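## Task

Dry run EL-3123, with an empty plate and empty dispenser tubing. (1) Move the lid from LP1 onto the plate. (2) Press START/STOP on TIMER, which is preset to 7 min 18 s, and wait for it to run out. (3) Take the lid off the plate and set it back on LP1, right side up and lying flat within its locators. (4) Carry the plate from N1 to the dispenser's stage and seat it. Then press the dispenser's START, pressing again if its stage does not move, and wait for Done to light in its status list. (5) Press the reader's IN/OUT so its stage comes out, then carry the plate from the dispenser stage to the reader stage, seated, with well A1 at the corner engraved 'A1'. (6) Press the reader's START, wait for Results to light, and leave the plate in the reader. Failure: the plate sits uncovered for a long stretch while TIMER runs; the dispenser starts before TIMER has run out, or without the uncovered plate on its stage, or starts a second time after running; either machine is started, or the reader stage is sent in, while the plate on that stage is not at least roughly down inside its locators. Anything held in place only by the robot does not count. Release and back away at the end. Pressing the reader's START when something you had to change is still wrong is worse than leaving it unpressed.

## Robot and tools

Robot: one six-joint arm (yam_st) with a two-finger parallel gripper; there is only one arm, so every motion command is a single row. The only camera is cam_wrist (504x504), mounted on the gripper.

Frames. The scene frame has its origin on the table top under the arm's base, +z up, and +y to the left when looking along +x. The base may be slightly tilted. The gripper frame: fingers point along its +z, and they open and close along its y. The reported end_effector_position is the point between the finger pads, roughly 1 cm back from the tips. Reported positions can be a little off, more so at long reach.

The 7-number row used by both motion tools: dx, dy, dz, rx, ry, rz, opening, each a plain number from -1 to 1. The first six are an offset, not a pose: a displacement and rotation expressed in the gripper's own axes, measured from the gripper's measured pose at the start of the command. Scale: 1.0 equals 0.6 m for dx, dy, dz and 180 degrees for the rotation; rx, ry, rz form one rotation vector. opening is absolute: +1 fully open (0.094 m), -1 closed. Because offsets start from the measured hand, repeating a small push against something rigid does not press harder, but against something yielding it goes further.

execute_actions(actions): a list of actions, run in order. Each action is a table of up to 15 rows, one row per control step (1/30 s); if shorter, its last row is held for the remaining steps. Every row in an action is measured from that action's start pose, not from the previous row. The first action of a call starts from the last pose a result reported. An empty list just returns state and images.

move(target, speed, blocking): drives the gripper in a straight line toward one row (same layout, offset from the pose in the latest result that shows one). speed is in m/s, 0.002 to 0.5, default 0.25; turning rate is capped at twice that in rad/s. The path lasts 0.5 to 10 s and stops short if longer. It does not avoid obstacles; the hand can lag, drift or overshoot the speed, especially near full reach. The opening is sent at the start. Faster motion and aiming deeper past a contact mean harder impacts. blocking=false returns after 0.5 s while motion continues; then use wait(0) to check, or stop, before issuing other motion.

wait(seconds): 0 to 10; the arm holds its last command and a running move carries on. stop(): brakes a running move; needs some room, more when fast; fingers keep moving. zoom_image(camera, region): camera is cam_wrist, region is [x0, y0, x1, y1] in pixels from the top-left, at most 504 by 504. read_manual(section): only "licences"; no motion. finished_scene(scene): ends the given scene permanently and reports success; the goal must hold afterwards.

Limits of the controller: each step, the commanded pose is clipped to 70 mm and 16 degrees from the measured one, so far targets take several actions; afterwards the arm stops at the last clipped pose. Position wins over orientation when both cannot be met. Joint friction can leave the hand up to about 31 mm off, and tiny commands may not move it. The elbow never fully straightens.

Reading results: the state line gives end_effector_position (m) and end_effector_quat_wxyz in the scene frame. "Hand target" is where the controller is currently heading. Step readings list positions at some steps; HELD marks steps partly blocked. A move adds a "move:" line: done (settled near target), or off_target, moving, held (last step blocked), fault; limits=paced means the sent pose was clipped, limits=held means a check blocked steps and the arm may then speed up sharply. "pose unreachable" means the clearance check (which treats the mounting block as arm) altered or refused the command. Joint positions and Joint velocities list waist, shoulder, elbow, wrist pitch, wrist yaw, wrist roll (rad, rad/s), then finger gap (m). Ranges: waist -2.618 to 3.054, shoulder 0.000 to 3.142, elbow 0.000 to 3.142, wrist pitch -1.571 to 1.571, wrist yaw -1.571 to 1.571, wrist roll -2.094 to 2.094. grip_measured is the measured opening on the command scale (possible constant error near 1 mm). To hold something, command about 0.03 below grip_measured; less for a lighter grip. Pad force tops out near 50 to 62 N, weaker on parts under 2 mm thick.

Heat: holding loads warms motors. MOTOR HOT appears from 75 °C; at 90 °C the arm is halted 10 s; at 100 °C the motors let go and the arm drops (OVER-TEMPERATURE FAULT). Any FAULT stop is costly. The simulation keeps running while you compose replies; the robot holds its last command meanwhile.

Stations: LP1 and N1 are marked on the deck. TIMER is loose; START/STOP is its bottom-right key; a mark above the display is blue while counting; its lamp turns green near the end and red when finished. DISPENSER: START is the leftmost key; status list top to bottom: Ready, Done, Dispensing. A loose capped bottle stands beside it. READER: in the lower key row, START is first from the left and IN/OUT third; status list top to bottom: Ready, Results, Plate out, Reading. On labelled items, well A1 lies at the labelled short end, in the corner farther from the labelled long side.

Avoid: knocking anything off the table (this ends the scene), dropping, slamming or shoving hard, tipping the loose timer or bottle. Loose objects may occasionally get nudged by outside pushes, so recheck positions. Finish with the gripper open and clear.

Each tool is called as name(argument=value, ...), one argument or row to a line, values as JSON.

## Session

execute_actions(
  actions=[],
)

Scene clock: 0.00 s.
end_effector_position=(+0.2885, +0.1760, +0.1692) grip_measured=+1.000 end_effector_quat_wxyz=(+0.352, -0.474, +0.759, -0.275)
Joint positions: [ 1.009  2.054  0.56   0.41   0.897 -0.538  0.094]
Joint velocities: [-0.007 -0.007 -0.007 -0.037 -0.007 -0.037  0.   ]
Motor temperatures (°C, as the motors report them): [27 34 39 31 26 24]
Hand target: +0.288, +0.176, +0.169; +0.352, -0.474, +0.759, -0.275

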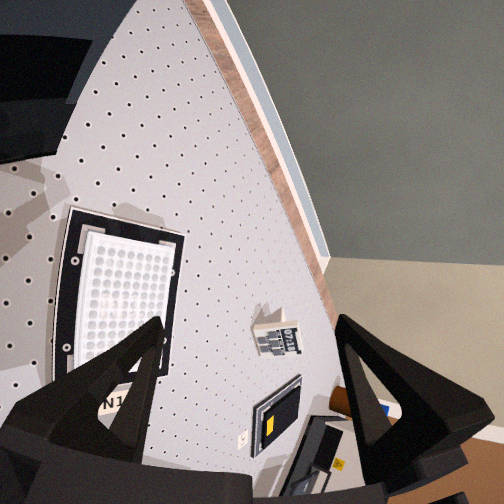

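move(
  target=[0,0,-0.1,-0.19,0.244,0.328,1],
)

move(
  target=[-0.03,-0.3,-0.17,0,0,0,1],
)

Scene clock: 7.90 s.
end_effector_position=(+0.2301, +0.1802, +0.1942) grip_measured=+1.000 end_effector_quat_wxyz=(-0.011, -0.011, +1.000, -0.013)
Joint positions: [ 0.839  2.004  1.149 -0.914  0.189  0.769  0.094]
Joint velocities: [-0.002  0.017 -0.012  0.051  0.022  0.081  0.   ]
Motor temperatures (°C, as the motors report them): [27 36 39 31 26 24]
Hand target: +0.237, +0.181, +0.207; -0.003, +0.004, +1.000, +0.003
Off the commanded pose: 0.015 m, 2 deg.
move: off_target

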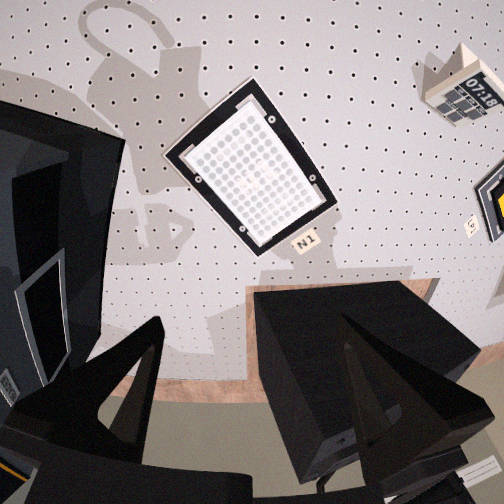

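Scene clock: 9.40 s.
end_effector_position=(+0.2498, +0.0114, +0.2937) grip_measured=+1.000 end_effector_quat_wxyz=(-0.017, -0.012, +1.000, -0.006)
Joint positions: [ 0.385  1.577  1.217 -1.311  0.239  0.308  0.094]
Joint velocities: [-0.002 -0.007 -0.017 -0.11   0.051 -0.037  0.   ]
Motor temperatures (°C, as the motors report them): [27 36 39 31 26 24]
Hand target: +0.251, +0.008, +0.299; -0.011, -0.012, +1.000, -0.005
Off the commanded pose: 0.011 m, 1 deg.
move: off_target

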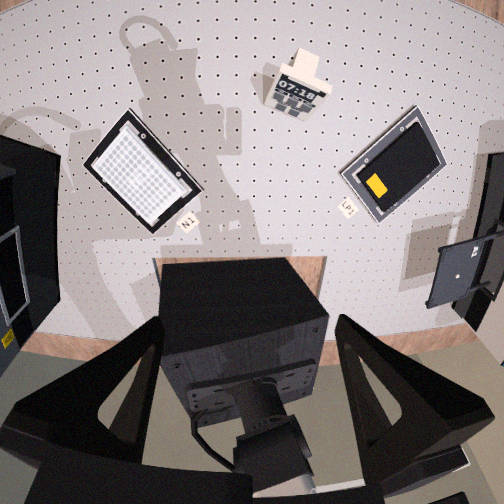

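move(
  target=[-0.05,-0.33,0.16,0,-0.01,0.23,1],
)

Scene clock: 14.80 s.
end_effector_position=(+0.2787, -0.1787, +0.2031) grip_measured=+1.000 end_effector_quat_wxyz=(+0.001, +0.336, +0.942, -0.001)
Joint positions: [-0.359  1.691  1.173 -0.935  0.219  0.243  0.094]
Joint velocities: [-0.007 -0.007 -0.007 -0.022  0.037 -0.022  0.   ]
Motor temperatures (°C, as the motors report them): [27 37 40 31 26 24]
Hand target: +0.285, -0.182, +0.201; +0.005, +0.342, +0.940, +0.003
Off the commanded pose: 0.010 m, 1 deg.
move: done

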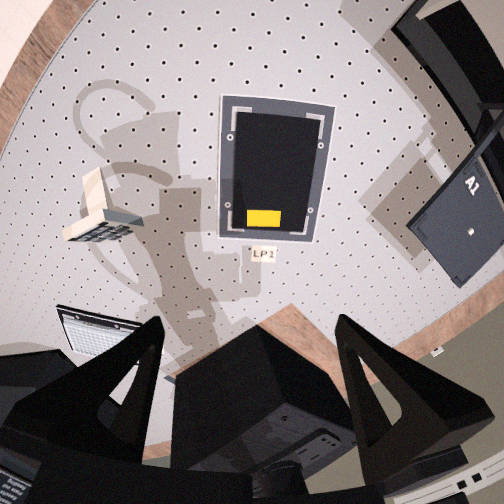

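move(
  target=[-0.065,-0.042,0.17,0,0,0.032,1],
  speed=0.15,
)

Scene clock: 19.33 s.
end_effector_position=(+0.2923, -0.2208, +0.1067) grip_measured=+1.000 end_effector_quat_wxyz=(-0.001, +0.382, +0.924, -0.001)
Joint positions: [-0.51   1.971  1.173 -0.626  0.2    0.191  0.094]
Joint velocities: [-0.002  0.022 -0.007  0.022 -0.022 -0.022  0.   ]
Motor temperatures (°C, as the motors report them): [27 37 41 31 26 24]
Hand target: +0.294, -0.224, +0.103; +0.002, +0.383, +0.924, +0.002
Off the commanded pose: 0.006 m, 0 deg.
move: done

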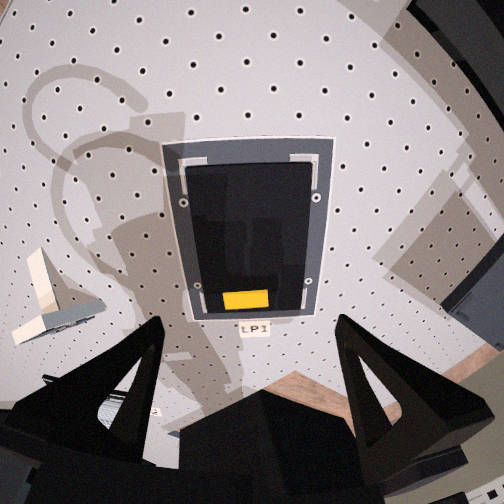

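move(
  target=[0,0,0.1,0,0,-0.015,1],
  speed=0.08,
)

Scene clock: 24.07 s.
end_effector_position=(+0.3003, -0.2248, +0.0562) grip_measured=+1.000 end_effector_quat_wxyz=(+0.009, +0.361, +0.932, -0.005)
Joint positions: [-0.533  2.115  1.161 -0.444  0.199  0.118  0.094]
Joint velocities: [-0.002  0.002  0.007 -0.037 -0.022 -0.022  0.   ]
Motor temperatures (°C, as the motors report them): [27 38 41 31 26 24]
Hand target: +0.292, -0.222, +0.048; -0.001, +0.360, +0.933, -0.000
Off the commanded pose: 0.013 m, 1 deg.
move: off_target

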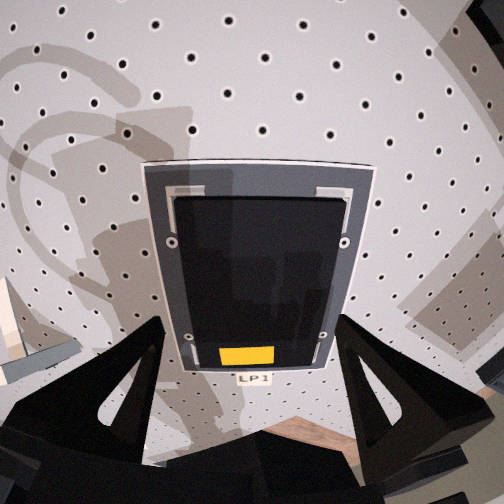

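move(
  target=[0.015,-0.014,0.045,0,0.012,0.004,1],
  speed=0.04,
)

Scene clock: 27.43 s.
end_effector_position=(+0.2920, -0.2254, +0.0369) grip_measured=+1.000 end_effector_quat_wxyz=(-0.004, +0.367, +0.930, -0.002)
Joint positions: [-0.557  2.169  1.161 -0.413  0.196  0.112  0.094]
Joint velocities: [ 0.012 -0.022  0.012 -0.066 -0.007  0.022  0.   ]
Motor temperatures (°C, as the motors report them): [27 39 40 31 26 24]
Hand target: +0.289, -0.226, +0.030; -0.008, +0.368, +0.930, +0.002
Off the commanded pose: 0.009 m, 1 deg.
move: done

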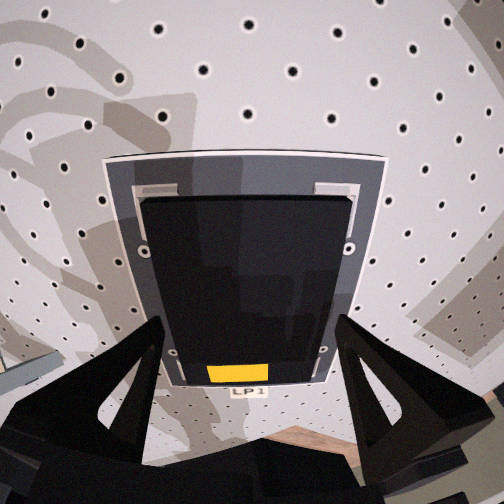

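move(
  target=[0,0,0.033,0,0,0,1],
  speed=0.02,
)

Scene clock: 31.30 s.
end_effector_position=(+0.2949, -0.2259, +0.0302) grip_measured=+1.000 end_effector_quat_wxyz=(+0.002, +0.367, +0.930, -0.003)
Joint positions: [-0.557  2.189  1.161 -0.38   0.195  0.108  0.094]
Joint velocities: [ 0.002 -0.007 -0.012 -0.037  0.051 -0.007  0.   ]
Motor temperatures (°C, as the motors report them): [27 40 40 31 26 24]
Hand target: +0.292, -0.226, +0.018; -0.004, +0.367, +0.930, -0.001
Off the commanded pose: 0.013 m, 1 deg.
move: off_target

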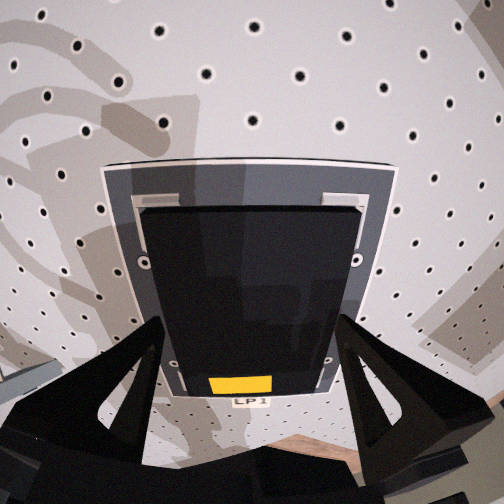

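move(
  target=[0,0,0,0,0,0,0.68],
)

move(
  target=[0,0,-0.25,0,0,0,0.68],
  speed=0.1,
)

Scene clock: 36.27 s.
end_effector_position=(+0.2946, -0.2263, +0.0302) grip_measured=+0.773 end_effector_quat_wxyz=(+0.001, +0.366, +0.930, -0.004)
Joint positions: [-0.557  2.189  1.161 -0.38   0.198  0.107  0.083]
Joint velocities: [-0.027  0.012  0.012  0.007 -0.007  0.095 -0.   ]
Motor temperatures (°C, as the motors report them): [27 40 40 31 26 24]
Hand target: +0.295, -0.226, +0.030; +0.002, +0.367, +0.930, -0.003
Off the commanded pose: 0.001 m, 0 deg.
move: done

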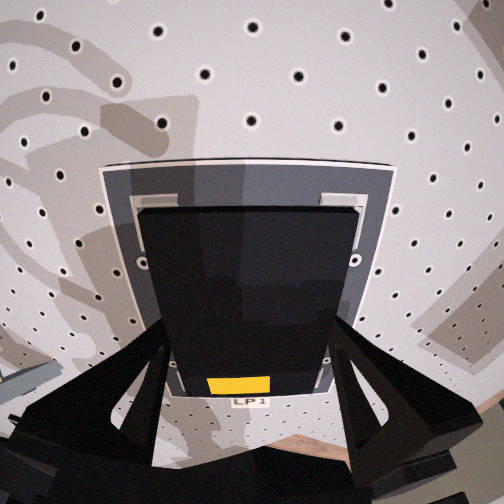

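Scene clock: 38.37 s.
end_effector_position=(+0.2889, -0.2205, +0.1689) grip_measured=+0.773 end_effector_quat_wxyz=(-0.010, +0.366, +0.931, -0.001)
Joint positions: [-0.476  1.846  1.268 -0.871  0.208  0.192  0.083]
Joint velocities: [-0.002  0.022 -0.017  0.022  0.051  0.007 -0.002]
Motor temperatures (°C, as the motors report them): [27 41 40 31 26 24]
Hand target: +0.294, -0.222, +0.179; +0.001, +0.366, +0.931, -0.006
Off the commanded pose: 0.013 m, 1 deg.
move: off_target

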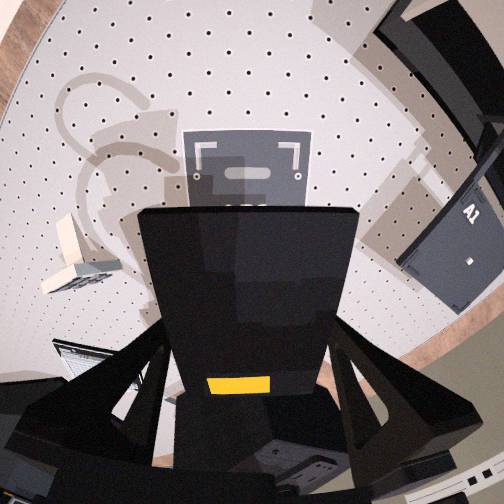

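move(
  target=[0.463,0.487,0,0,0,-0.46,0.68],
)

Scene clock: 45.43 s.
end_effector_position=(+0.2837, +0.1685, +0.1602) grip_measured=+0.773 end_effector_quat_wxyz=(-0.016, -0.332, +0.943, -0.009)
Joint positions: [ 0.691  2.154  1.251 -0.838  0.216 -0.033  0.083]
Joint velocities: [-0.012 -0.017  0.012  0.051 -0.037 -0.037 -0.001]
Motor temperatures (°C, as the motors report them): [27 42 41 30 26 24]
Hand target: +0.283, +0.172, +0.159; -0.023, -0.341, +0.940, -0.009
Off the commanded pose: 0.018 m, 2 deg.
move: off_target

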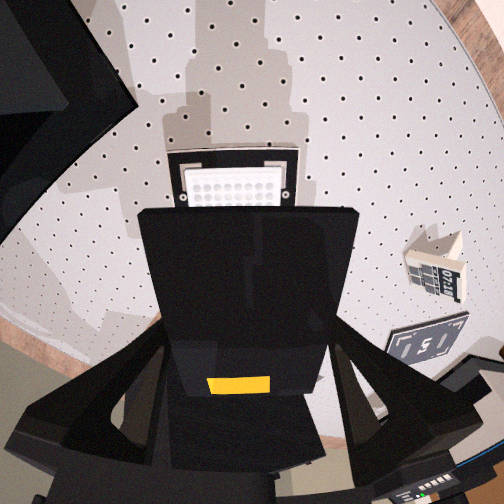

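move(
  target=[0.025,0.026,0.12,0,-0.008,-0.01,0.68],
  speed=0.08,
)

Scene clock: 50.73 s.
end_effector_position=(+0.2675, +0.1731, +0.0970) grip_measured=+0.773 end_effector_quat_wxyz=(+0.006, -0.343, +0.939, -0.003)
Joint positions: [ 0.691  2.241  1.068 -0.521  0.216 -0.067  0.083]
Joint velocities: [-0.002 -0.002 -0.002 -0.022  0.037 -0.022 -0.   ]
Motor temperatures (°C, as the motors report them): [27 43 41 30 26 24]
Hand target: +0.262, +0.169, +0.089; -0.004, -0.347, +0.938, -0.005
Off the commanded pose: 0.011 m, 1 deg.
move: off_target

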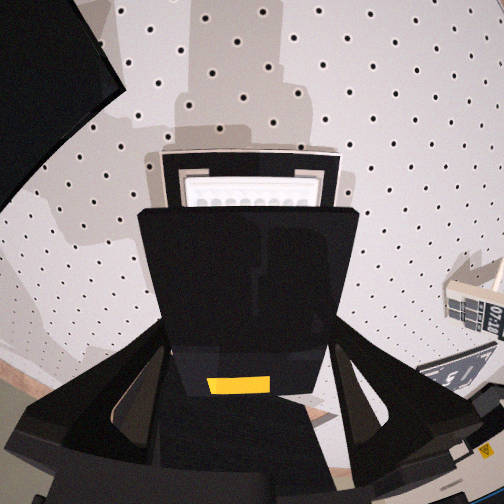

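move(
  target=[0.012,-0.004,0.07,0,0.006,0,0.68],
  speed=0.04,
)

Scene clock: 55.97 s.
end_effector_position=(+0.2737, +0.1761, +0.0663) grip_measured=+0.773 end_effector_quat_wxyz=(+0.012, -0.341, +0.940, +0.001)
Joint positions: [ 0.666  2.336  1.068 -0.406  0.216 -0.091  0.083]
Joint velocities: [-0.017  0.012 -0.007  0.007 -0.051 -0.022 -0.001]
Motor temperatures (°C, as the motors report them): [27 43 41 30 26 24]
Hand target: +0.265, +0.167, +0.056; -0.003, -0.343, +0.939, -0.005
Off the commanded pose: 0.018 m, 2 deg.
move: off_target

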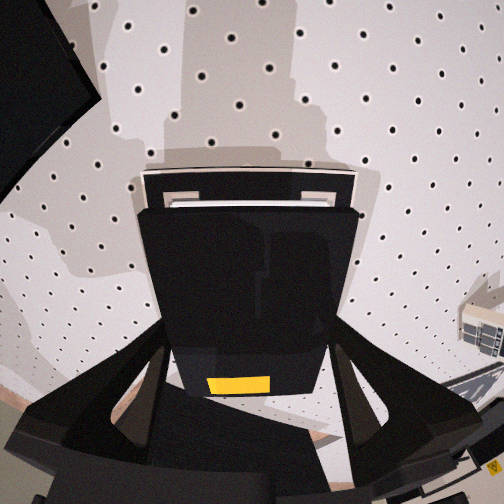

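move(
  target=[0.02,0,0.032,0,0.019,0,0.68],
  speed=0.02,
)

Scene clock: 61.00 s.
end_effector_position=(+0.2636, +0.1728, +0.0522) grip_measured=+0.773 end_effector_quat_wxyz=(-0.008, -0.346, +0.938, -0.005)
Joint positions: [ 0.666  2.382  1.068 -0.404  0.216 -0.091  0.083]
Joint velocities: [-0.002 -0.002 -0.002 -0.022  0.022 -0.007  0.001]
Motor temperatures (°C, as the motors report them): [27 43 41 30 26 24]
Hand target: +0.265, +0.169, +0.047; -0.016, -0.340, +0.940, -0.009
Off the commanded pose: 0.007 m, 1 deg.
move: done

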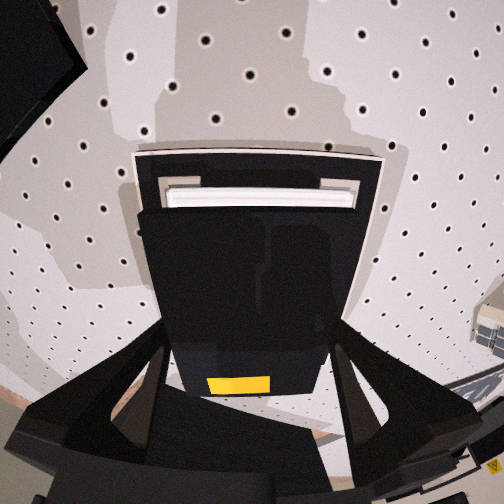

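move(
  target=[-0.009,-0.013,0,0,-0.008,0.008,0.68],
  speed=0.02,
)

Scene clock: 67.40 s.
end_effector_position=(+0.2679, +0.1721, +0.0515) grip_measured=+0.773 end_effector_quat_wxyz=(-0.002, -0.340, +0.941, -0.003)
Joint positions: [ 0.656  2.382  1.068 -0.389  0.216 -0.091  0.083]
Joint velocities: [-0.007 -0.017  0.002  0.037 -0.139  0.022  0.   ]
Motor temperatures (°C, as the motors report them): [27 44 41 30 26 24]
Hand target: +0.273, +0.171, +0.052; +0.004, -0.334, +0.943, -0.000
Off the commanded pose: 0.005 m, 1 deg.
move: done

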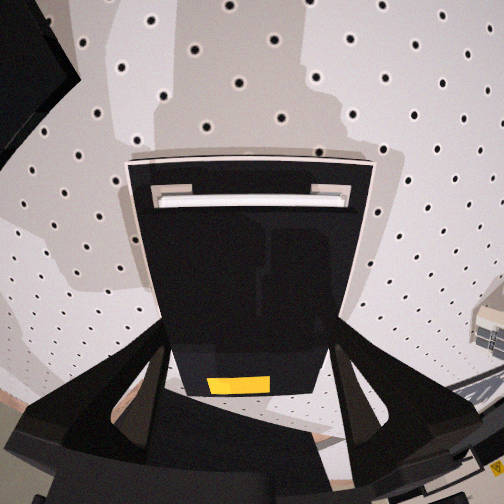

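move(
  target=[0.002,-0.008,0.03,0,0.004,0,0.68],
  speed=0.015,
)

Scene clock: 73.77 s.
end_effector_position=(+0.2671, +0.1694, +0.0397) grip_measured=+0.773 end_effector_quat_wxyz=(-0.007, -0.340, +0.940, -0.003)
Joint positions: [ 0.642  2.418  1.068 -0.36   0.217 -0.105  0.083]
Joint velocities: [ 0.002 -0.022 -0.007 -0.081 -0.037 -0.007  0.   ]
Motor temperatures (°C, as the motors report them): [27 45 40 30 26 24]
Hand target: +0.270, +0.168, +0.034; -0.008, -0.339, +0.941, -0.004
Off the commanded pose: 0.007 m, 0 deg.
move: done

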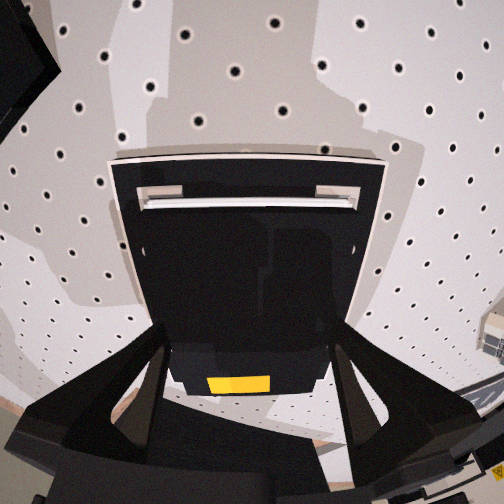

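move(
  target=[-0.01,0,0,0,-0.008,0,0.68],
  speed=0.01,
)

zoom_image(
  camera="cam_wrist",
  region=[100,140,400,300],
)

Scene clock: 79.80 s.
end_effector_position=(+0.2685, +0.1704, +0.0397) grip_measured=+0.773 end_effector_quat_wxyz=(-0.003, -0.340, +0.941, -0.002)
Joint positions: [ 0.642  2.418  1.068 -0.352  0.217 -0.105  0.083]
Joint velocities: [ 0.022  0.002  0.002  0.022  0.007 -0.022 -0.001]
Motor temperatures (°C, as the motors report them): [27 45 40 30 26 24]
Hand target: +0.272, +0.173, +0.040; +0.005, -0.340, +0.940, +0.001
Off the commanded pose: 0.004 m, 1 deg.
move: done

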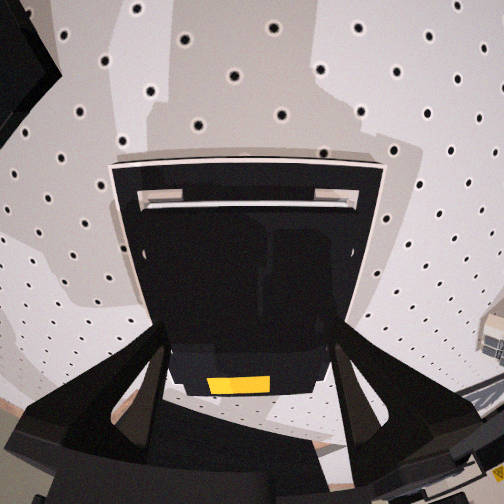

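Region (100, 140, 400, 300) of cam_wrist's 504x504 image, scaled by 1.680, with more detail than that image has; it fills the top 269 rows of this view, and the rest is white.

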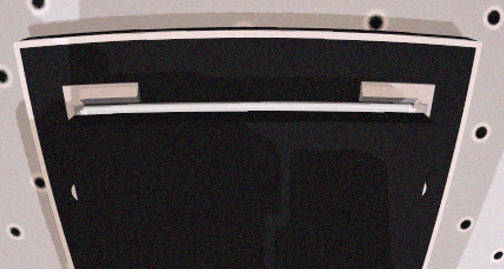

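move(
  target=[0,0,0,0,0,0,1],
)

move(
  target=[0.06,0,-0.15,0,0,0,1],
  speed=0.06,
)

zoom_image(
  camera="cam_wrist",
  region=[120,60,380,320],
)

Scene clock: 85.70 s.
end_effector_position=(+0.2685, +0.1704, +0.0397) grip_measured=+0.998 end_effector_quat_wxyz=(-0.003, -0.340, +0.941, -0.002)
Joint positions: [ 0.642  2.418  1.068 -0.352  0.217 -0.105  0.094]
Joint velocities: [-0.012 -0.017  0.017 -0.081  0.022 -0.037  0.001]
Motor temperatures (°C, as the motors report them): [27 46 40 30 26 24]
Hand target: +0.269, +0.170, +0.040; -0.003, -0.340, +0.941, -0.002
Off the commanded pose: 0.000 m, 0 deg.
move: done

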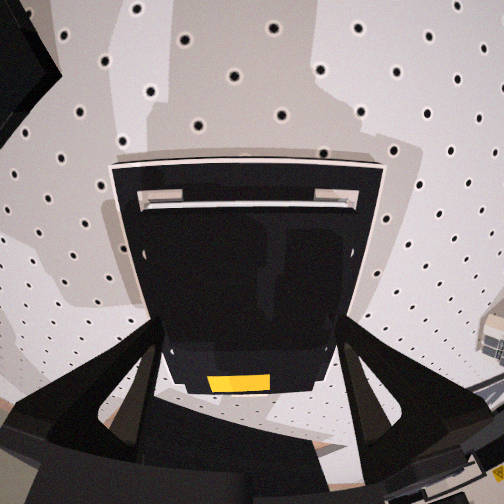

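Scene clock: 87.77 s.
end_effector_position=(+0.2479, +0.1493, +0.1255) grip_measured=+0.998 end_effector_quat_wxyz=(+0.002, -0.337, +0.942, -0.004)
Joint positions: [ 0.686  2.08   0.965 -0.587  0.217 -0.057  0.094]
Joint velocities: [ 0.002 -0.022 -0.002 -0.007 -0.095  0.051 -0.001]
Motor temperatures (°C, as the motors report them): [27 46 40 30 26 24]
Hand target: +0.239, +0.148, +0.128; -0.003, -0.340, +0.941, -0.004
Off the commanded pose: 0.008 m, 1 deg.
move: done

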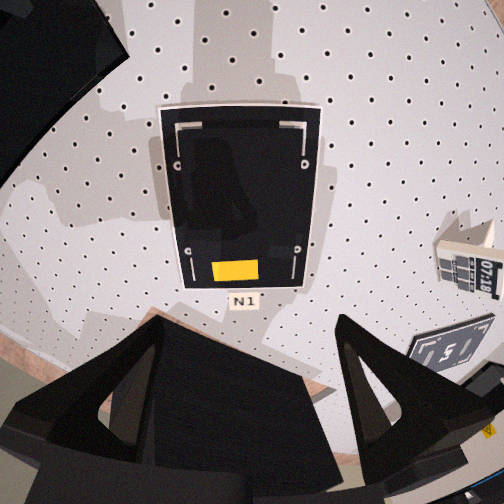

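Region (120, 60, 380, 320) of cam_wrist's 504x504 image, scaled by 1.938, with more detail than that image has.

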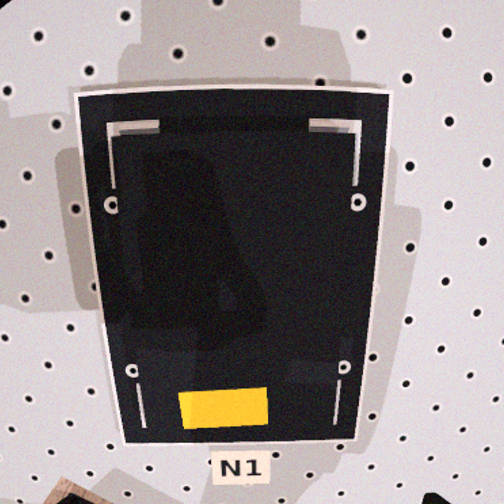

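move(
  target=[0.068,-0.397,-0.06,0,0,-0.187,1],
)

Scene clock: 96.43 s.
end_effector_position=(+0.3663, -0.0556, +0.1727) grip_measured=+0.998 end_effector_quat_wxyz=(+0.018, -0.589, +0.808, -0.007)
Joint positions: [ 0.025  1.978  1.3   -0.829  0.233 -1.317  0.094]
Joint velocities: [-0.017 -0.046  0.012  0.022 -0.022 -0.037 -0.   ]
Motor temperatures (°C, as the motors report them): [27 47 40 30 26 24]
Hand target: +0.366, -0.054, +0.166; +0.010, -0.595, +0.803, +0.004
Off the commanded pose: 0.010 m, 2 deg.
move: done

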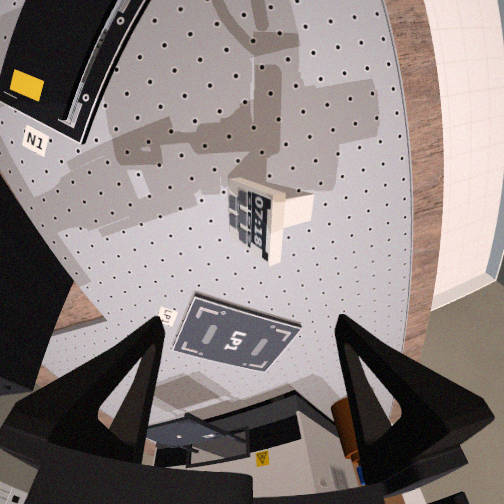

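move(
  target=[0.017,-0.03,0.1,0.01,0.005,0.03,1],
  speed=0.1,
)

zoom_image(
  camera="cam_wrist",
  region=[130,150,380,400],
)

Scene clock: 103.70 s.
end_effector_position=(+0.3896, -0.0678, +0.1239) grip_measured=+0.998 end_effector_quat_wxyz=(+0.033, -0.557, +0.829, -0.026)
Joint positions: [-0.029  2.105  1.289 -0.628  0.24  -1.307  0.094]
Joint velocities: [ 0.002 -0.007  0.002 -0.066 -0.037  0.007  0.001]
Motor temperatures (°C, as the motors report them): [27 46 41 29 26 24]
Hand target: +0.383, -0.071, +0.114; +0.023, -0.550, +0.834, -0.023
Off the commanded pose: 0.013 m, 2 deg.
move: off_target

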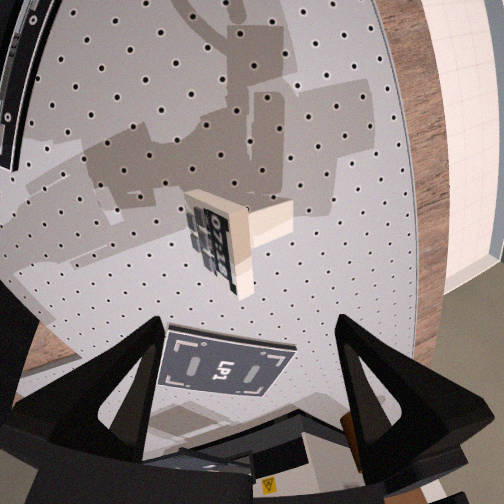

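Region (130, 150, 380, 400) of cam_wrist's 504x504 image, scaled by 2.016, with more detail than that image has.

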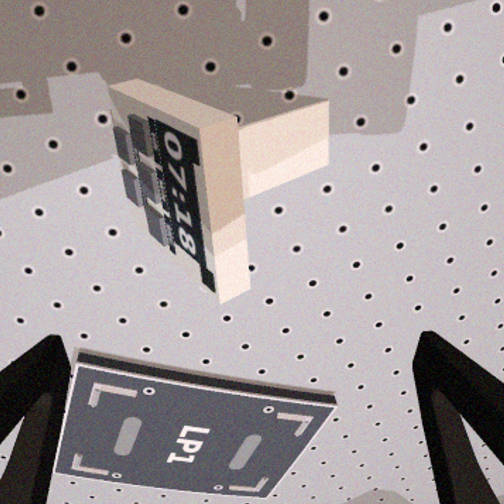

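move(
  target=[-0.01,0.02,0.08,-0.03,0.01,0,1],
  speed=0.06,
)

Scene clock: 112.50 s.
end_effector_position=(+0.3809, -0.0557, +0.0788) grip_measured=+0.998 end_effector_quat_wxyz=(-0.006, -0.564, +0.826, +0.007)
Joint positions: [-0.029  2.258  1.335 -0.626  0.24  -1.298  0.094]
Joint velocities: [-0.007 -0.012  0.007 -0.051 -0.007  0.007  0.001]
Motor temperatures (°C, as the motors report them): [27 47 40 29 26 24]
Hand target: +0.385, -0.059, +0.076; -0.006, -0.557, +0.831, +0.004
Off the commanded pose: 0.006 m, 1 deg.
move: done

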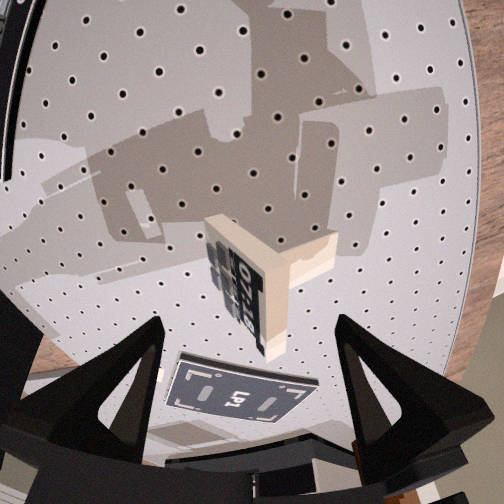

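move(
  target=[0.01,-0.012,0.06,0,0,0,1],
  speed=0.04,
)

zoom_image(
  camera="cam_wrist",
  region=[130,180,380,430],
)

Scene clock: 119.70 s.
end_effector_position=(+0.3799, -0.0599, +0.0482) grip_measured=+0.998 end_effector_quat_wxyz=(-0.009, -0.566, +0.824, +0.010)
Joint positions: [-0.059  2.337  1.335 -0.55   0.24  -1.33   0.094]
Joint velocities: [-0.012 -0.017 -0.012 -0.022 -0.007  0.007  0.001]
Motor temperatures (°C, as the motors report them): [27 48 41 29 26 24]
Hand target: +0.385, -0.064, +0.043; -0.005, -0.564, +0.826, +0.007
Off the commanded pose: 0.008 m, 1 deg.
move: done

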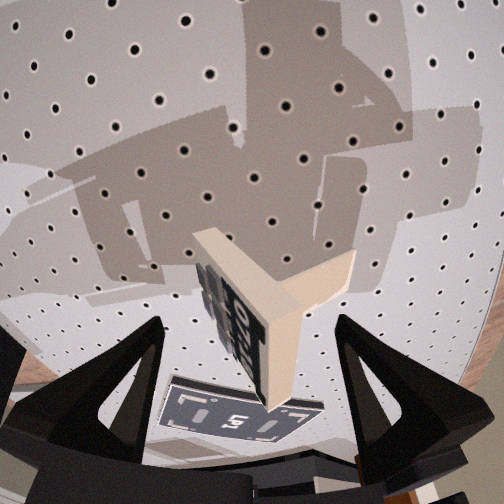

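Region (130, 180, 380, 430) of cam_wrist's 504x504 image, scaled by 2.016, with more detail than that image has.

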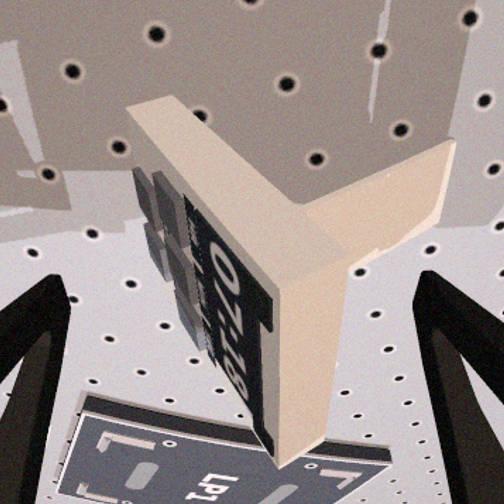

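Shift right about 12 mm with the wrist, then descend.

move(
  target=[0,-0.026,0,0.02,0,0,1],
  speed=0.03,
)

move(
  target=[0,0,0.047,0,0,0,1],
  speed=0.03,
)

zoom_image(
  camera="cam_wrist",
  region=[110,200,390,480],
)

Scene clock: 125.97 s.
end_effector_position=(+0.3921, -0.0626, +0.0482) grip_measured=+0.998 end_effector_quat_wxyz=(+0.007, -0.565, +0.825, -0.009)
Joint positions: [-0.059  2.337  1.335 -0.498  0.247 -1.34   0.094]
Joint velocities: [ 0.002 -0.002  0.002  0.037 -0.022  0.037 -0.001]
Motor temperatures (°C, as the motors report them): [27 48 41 29 26 24]
Hand target: +0.394, -0.066, +0.048; +0.008, -0.566, +0.824, -0.016
Off the commanded pose: 0.004 m, 1 deg.
move: done

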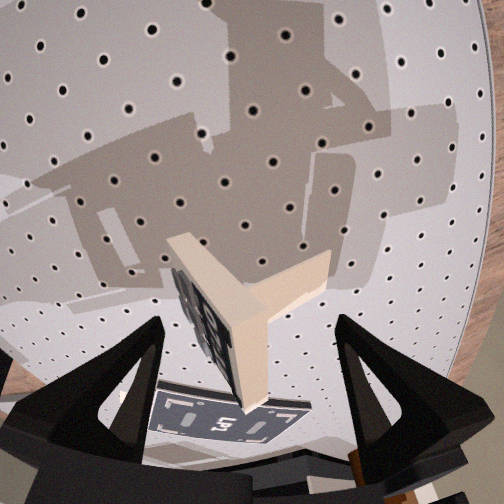

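Scene clock: 127.20 s.
end_effector_position=(+0.3926, -0.0576, +0.0278) grip_measured=+0.998 end_effector_quat_wxyz=(+0.008, -0.568, +0.823, -0.010)
Joint positions: [-0.059  2.394  1.335 -0.438  0.247 -1.349  0.094]
Joint velocities: [ 0.002 -0.017 -0.017  0.037  0.007  0.022 -0.   ]
Motor temperatures (°C, as the motors report them): [27 48 41 29 26 24]
Hand target: +0.393, -0.063, +0.021; +0.008, -0.565, +0.825, -0.009
Off the commanded pose: 0.009 m, 0 deg.
move: done

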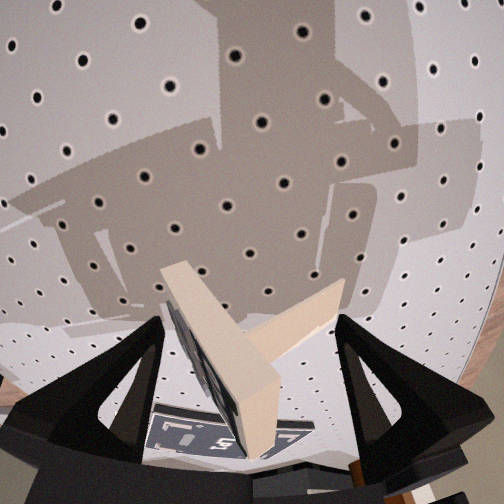

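Region (110, 200, 390, 480) of cam_wrist's 504x504 image, scaled by 1.800, with more detail than that image has.

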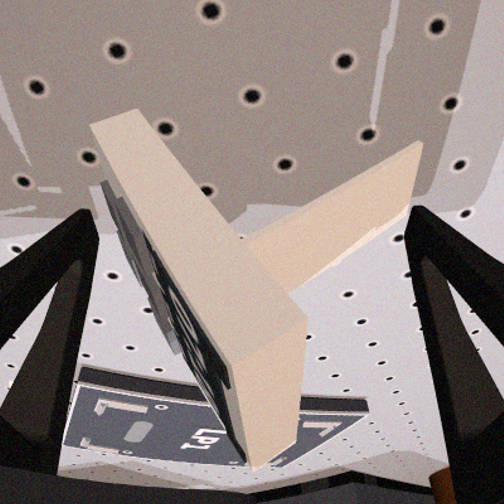

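move(
  target=[0,0,0,0,0,-0.05,1],
  speed=0.05,
)

zoom_image(
  camera="cam_wrist",
  region=[110,200,390,480],
)

Scene clock: 134.07 s.
end_effector_position=(+0.3932, -0.0577, +0.0278) grip_measured=+0.998 end_effector_quat_wxyz=(+0.008, -0.626, +0.780, -0.012)
Joint positions: [-0.059  2.394  1.335 -0.436  0.247 -1.493  0.094]
Joint velocities: [-0.017 -0.017 -0.007 -0.037  0.066 -0.007 -0.001]
Motor temperatures (°C, as the motors report them): [27 49 41 29 26 24]
Hand target: +0.393, -0.058, +0.028; +0.007, -0.631, +0.776, -0.011
Off the commanded pose: 0.001 m, 1 deg.
move: done

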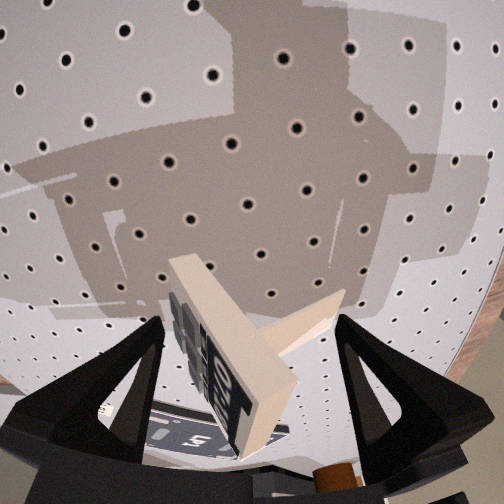

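Region (110, 200, 390, 480) of cam_wrist's 504x504 image, scaled by 1.800, with more detail than that image has.

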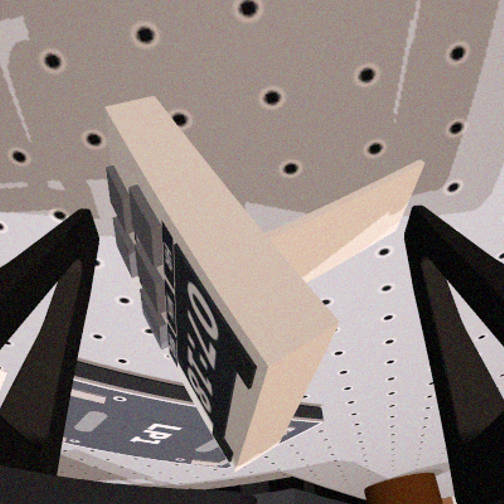

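move(
  target=[0,0,0,0,0,0,0.65],
)

move(
  target=[0,0,0,0,0,0,1],
)

zoom_image(
  camera="cam_wrist",
  region=[110,200,390,480],
)

Scene clock: 138.17 s.
end_effector_position=(+0.3932, -0.0577, +0.0278) grip_measured=+0.653 end_effector_quat_wxyz=(+0.008, -0.627, +0.779, -0.012)
Joint positions: [-0.059  2.394  1.335 -0.436  0.247 -1.496  0.078]
Joint velocities: [ 0.017 -0.007  0.007 -0.007 -0.007 -0.051 -0.   ]
Motor temperatures (°C, as the motors report them): [28 50 41 29 26 24]
Hand target: +0.393, -0.058, +0.028; +0.008, -0.626, +0.780, -0.012
Off the commanded pose: 0.000 m, 0 deg.
move: done

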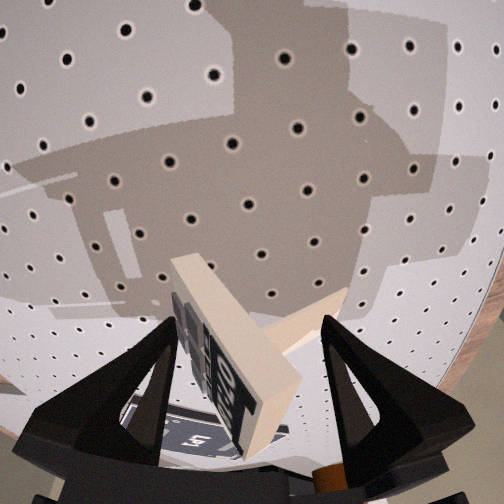

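Scene clock: 138.67 s.
end_effector_position=(+0.3932, -0.0577, +0.0278) grip_measured=+0.998 end_effector_quat_wxyz=(+0.008, -0.627, +0.779, -0.012)
Joint positions: [-0.059  2.394  1.335 -0.436  0.247 -1.496  0.094]
Joint velocities: [-0.017 -0.002 -0.007  0.007 -0.037 -0.022 -0.001]
Motor temperatures (°C, as the motors report them): [28 50 41 29 26 24]
Hand target: +0.393, -0.058, +0.028; +0.008, -0.627, +0.779, -0.012
Off the commanded pose: 0.000 m, 0 deg.
move: done

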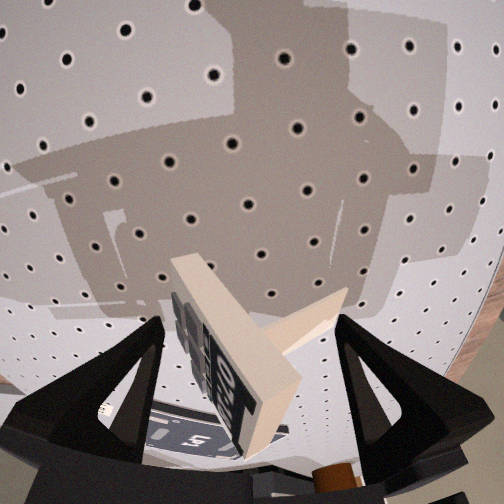

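Region (110, 200, 390, 480) of cam_wrist's 504x504 image, scaled by 1.800, with more detail than that image has.

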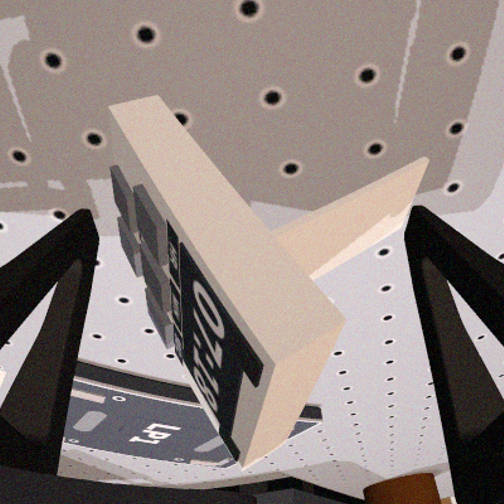

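move(
  target=[0,0,0,0,0,0,0.48],
)

move(
  target=[0,0,0,0,0,0,1],
)

zoom_image(
  camera="cam_wrist",
  region=[110,200,390,480],
)

Scene clock: 149.93 s.
end_effector_position=(+0.3934, -0.0583, +0.0300) grip_measured=+0.485 end_effector_quat_wxyz=(+0.008, -0.627, +0.779, -0.012)
Joint positions: [-0.058  2.388  1.335 -0.441  0.248 -1.495  0.07 ]
Joint velocities: [-0.007  0.002 -0.032  0.007 -0.022  0.066 -0.001]
Motor temperatures (°C, as the motors report them): [28 52 40 29 26 24]
Hand target: +0.393, -0.058, +0.028; +0.008, -0.627, +0.779, -0.011
Off the commanded pose: 0.002 m, 0 deg.
move: done

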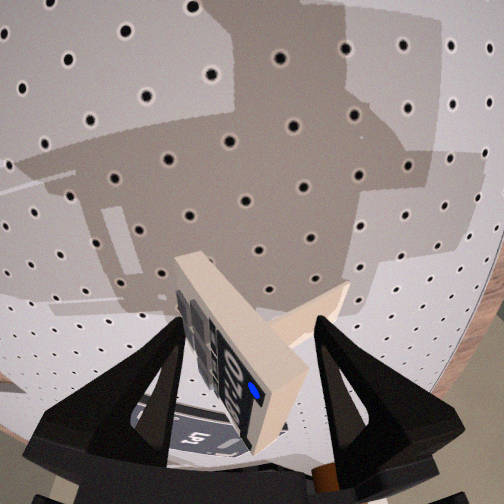

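Scene clock: 150.43 s.
end_effector_position=(+0.3932, -0.0583, +0.0300) grip_measured=+0.998 end_effector_quat_wxyz=(+0.008, -0.627, +0.779, -0.012)
Joint positions: [-0.058  2.388  1.335 -0.442  0.248 -1.495  0.094]
Joint velocities: [-0.007  0.017  0.007 -0.022  0.022 -0.007 -0.   ]
Motor temperatures (°C, as the motors report them): [28 52 40 29 26 24]
Hand target: +0.393, -0.058, +0.030; +0.008, -0.627, +0.779, -0.012
Off the commanded pose: 0.000 m, 0 deg.
move: done

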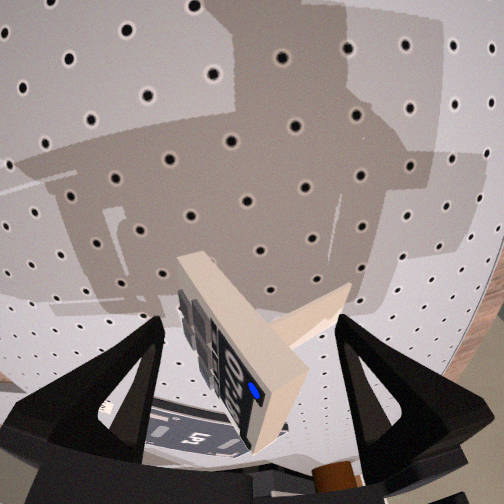

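Region (110, 200, 390, 480) of cam_wrist's 504x504 image, scaled by 1.800, with more detail than that image has.

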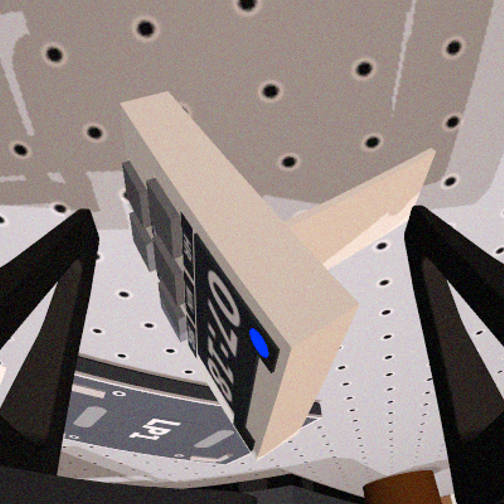

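move(
  target=[0,-0.012,-0.25,0,0,0,1],
  speed=0.08,
)

Scene clock: 156.10 s.
end_effector_position=(+0.3890, -0.0568, +0.1680) grip_measured=+0.998 end_effector_quat_wxyz=(+0.000, -0.628, +0.778, -0.002)
Joint positions: [ 0.029  2.094  1.457 -0.906  0.249 -1.402  0.094]
Joint velocities: [ 0.002  0.007 -0.017 -0.081 -0.007  0.022 -0.   ]
Motor temperatures (°C, as the motors report them): [28 53 40 29 26 24]
Hand target: +0.394, -0.056, +0.179; +0.006, -0.627, +0.779, -0.013
Off the commanded pose: 0.014 m, 1 deg.
move: off_target

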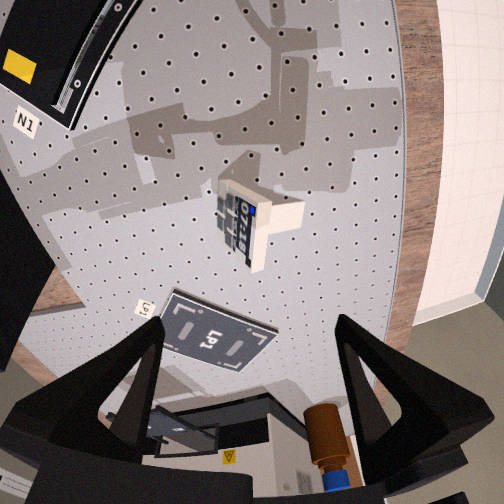

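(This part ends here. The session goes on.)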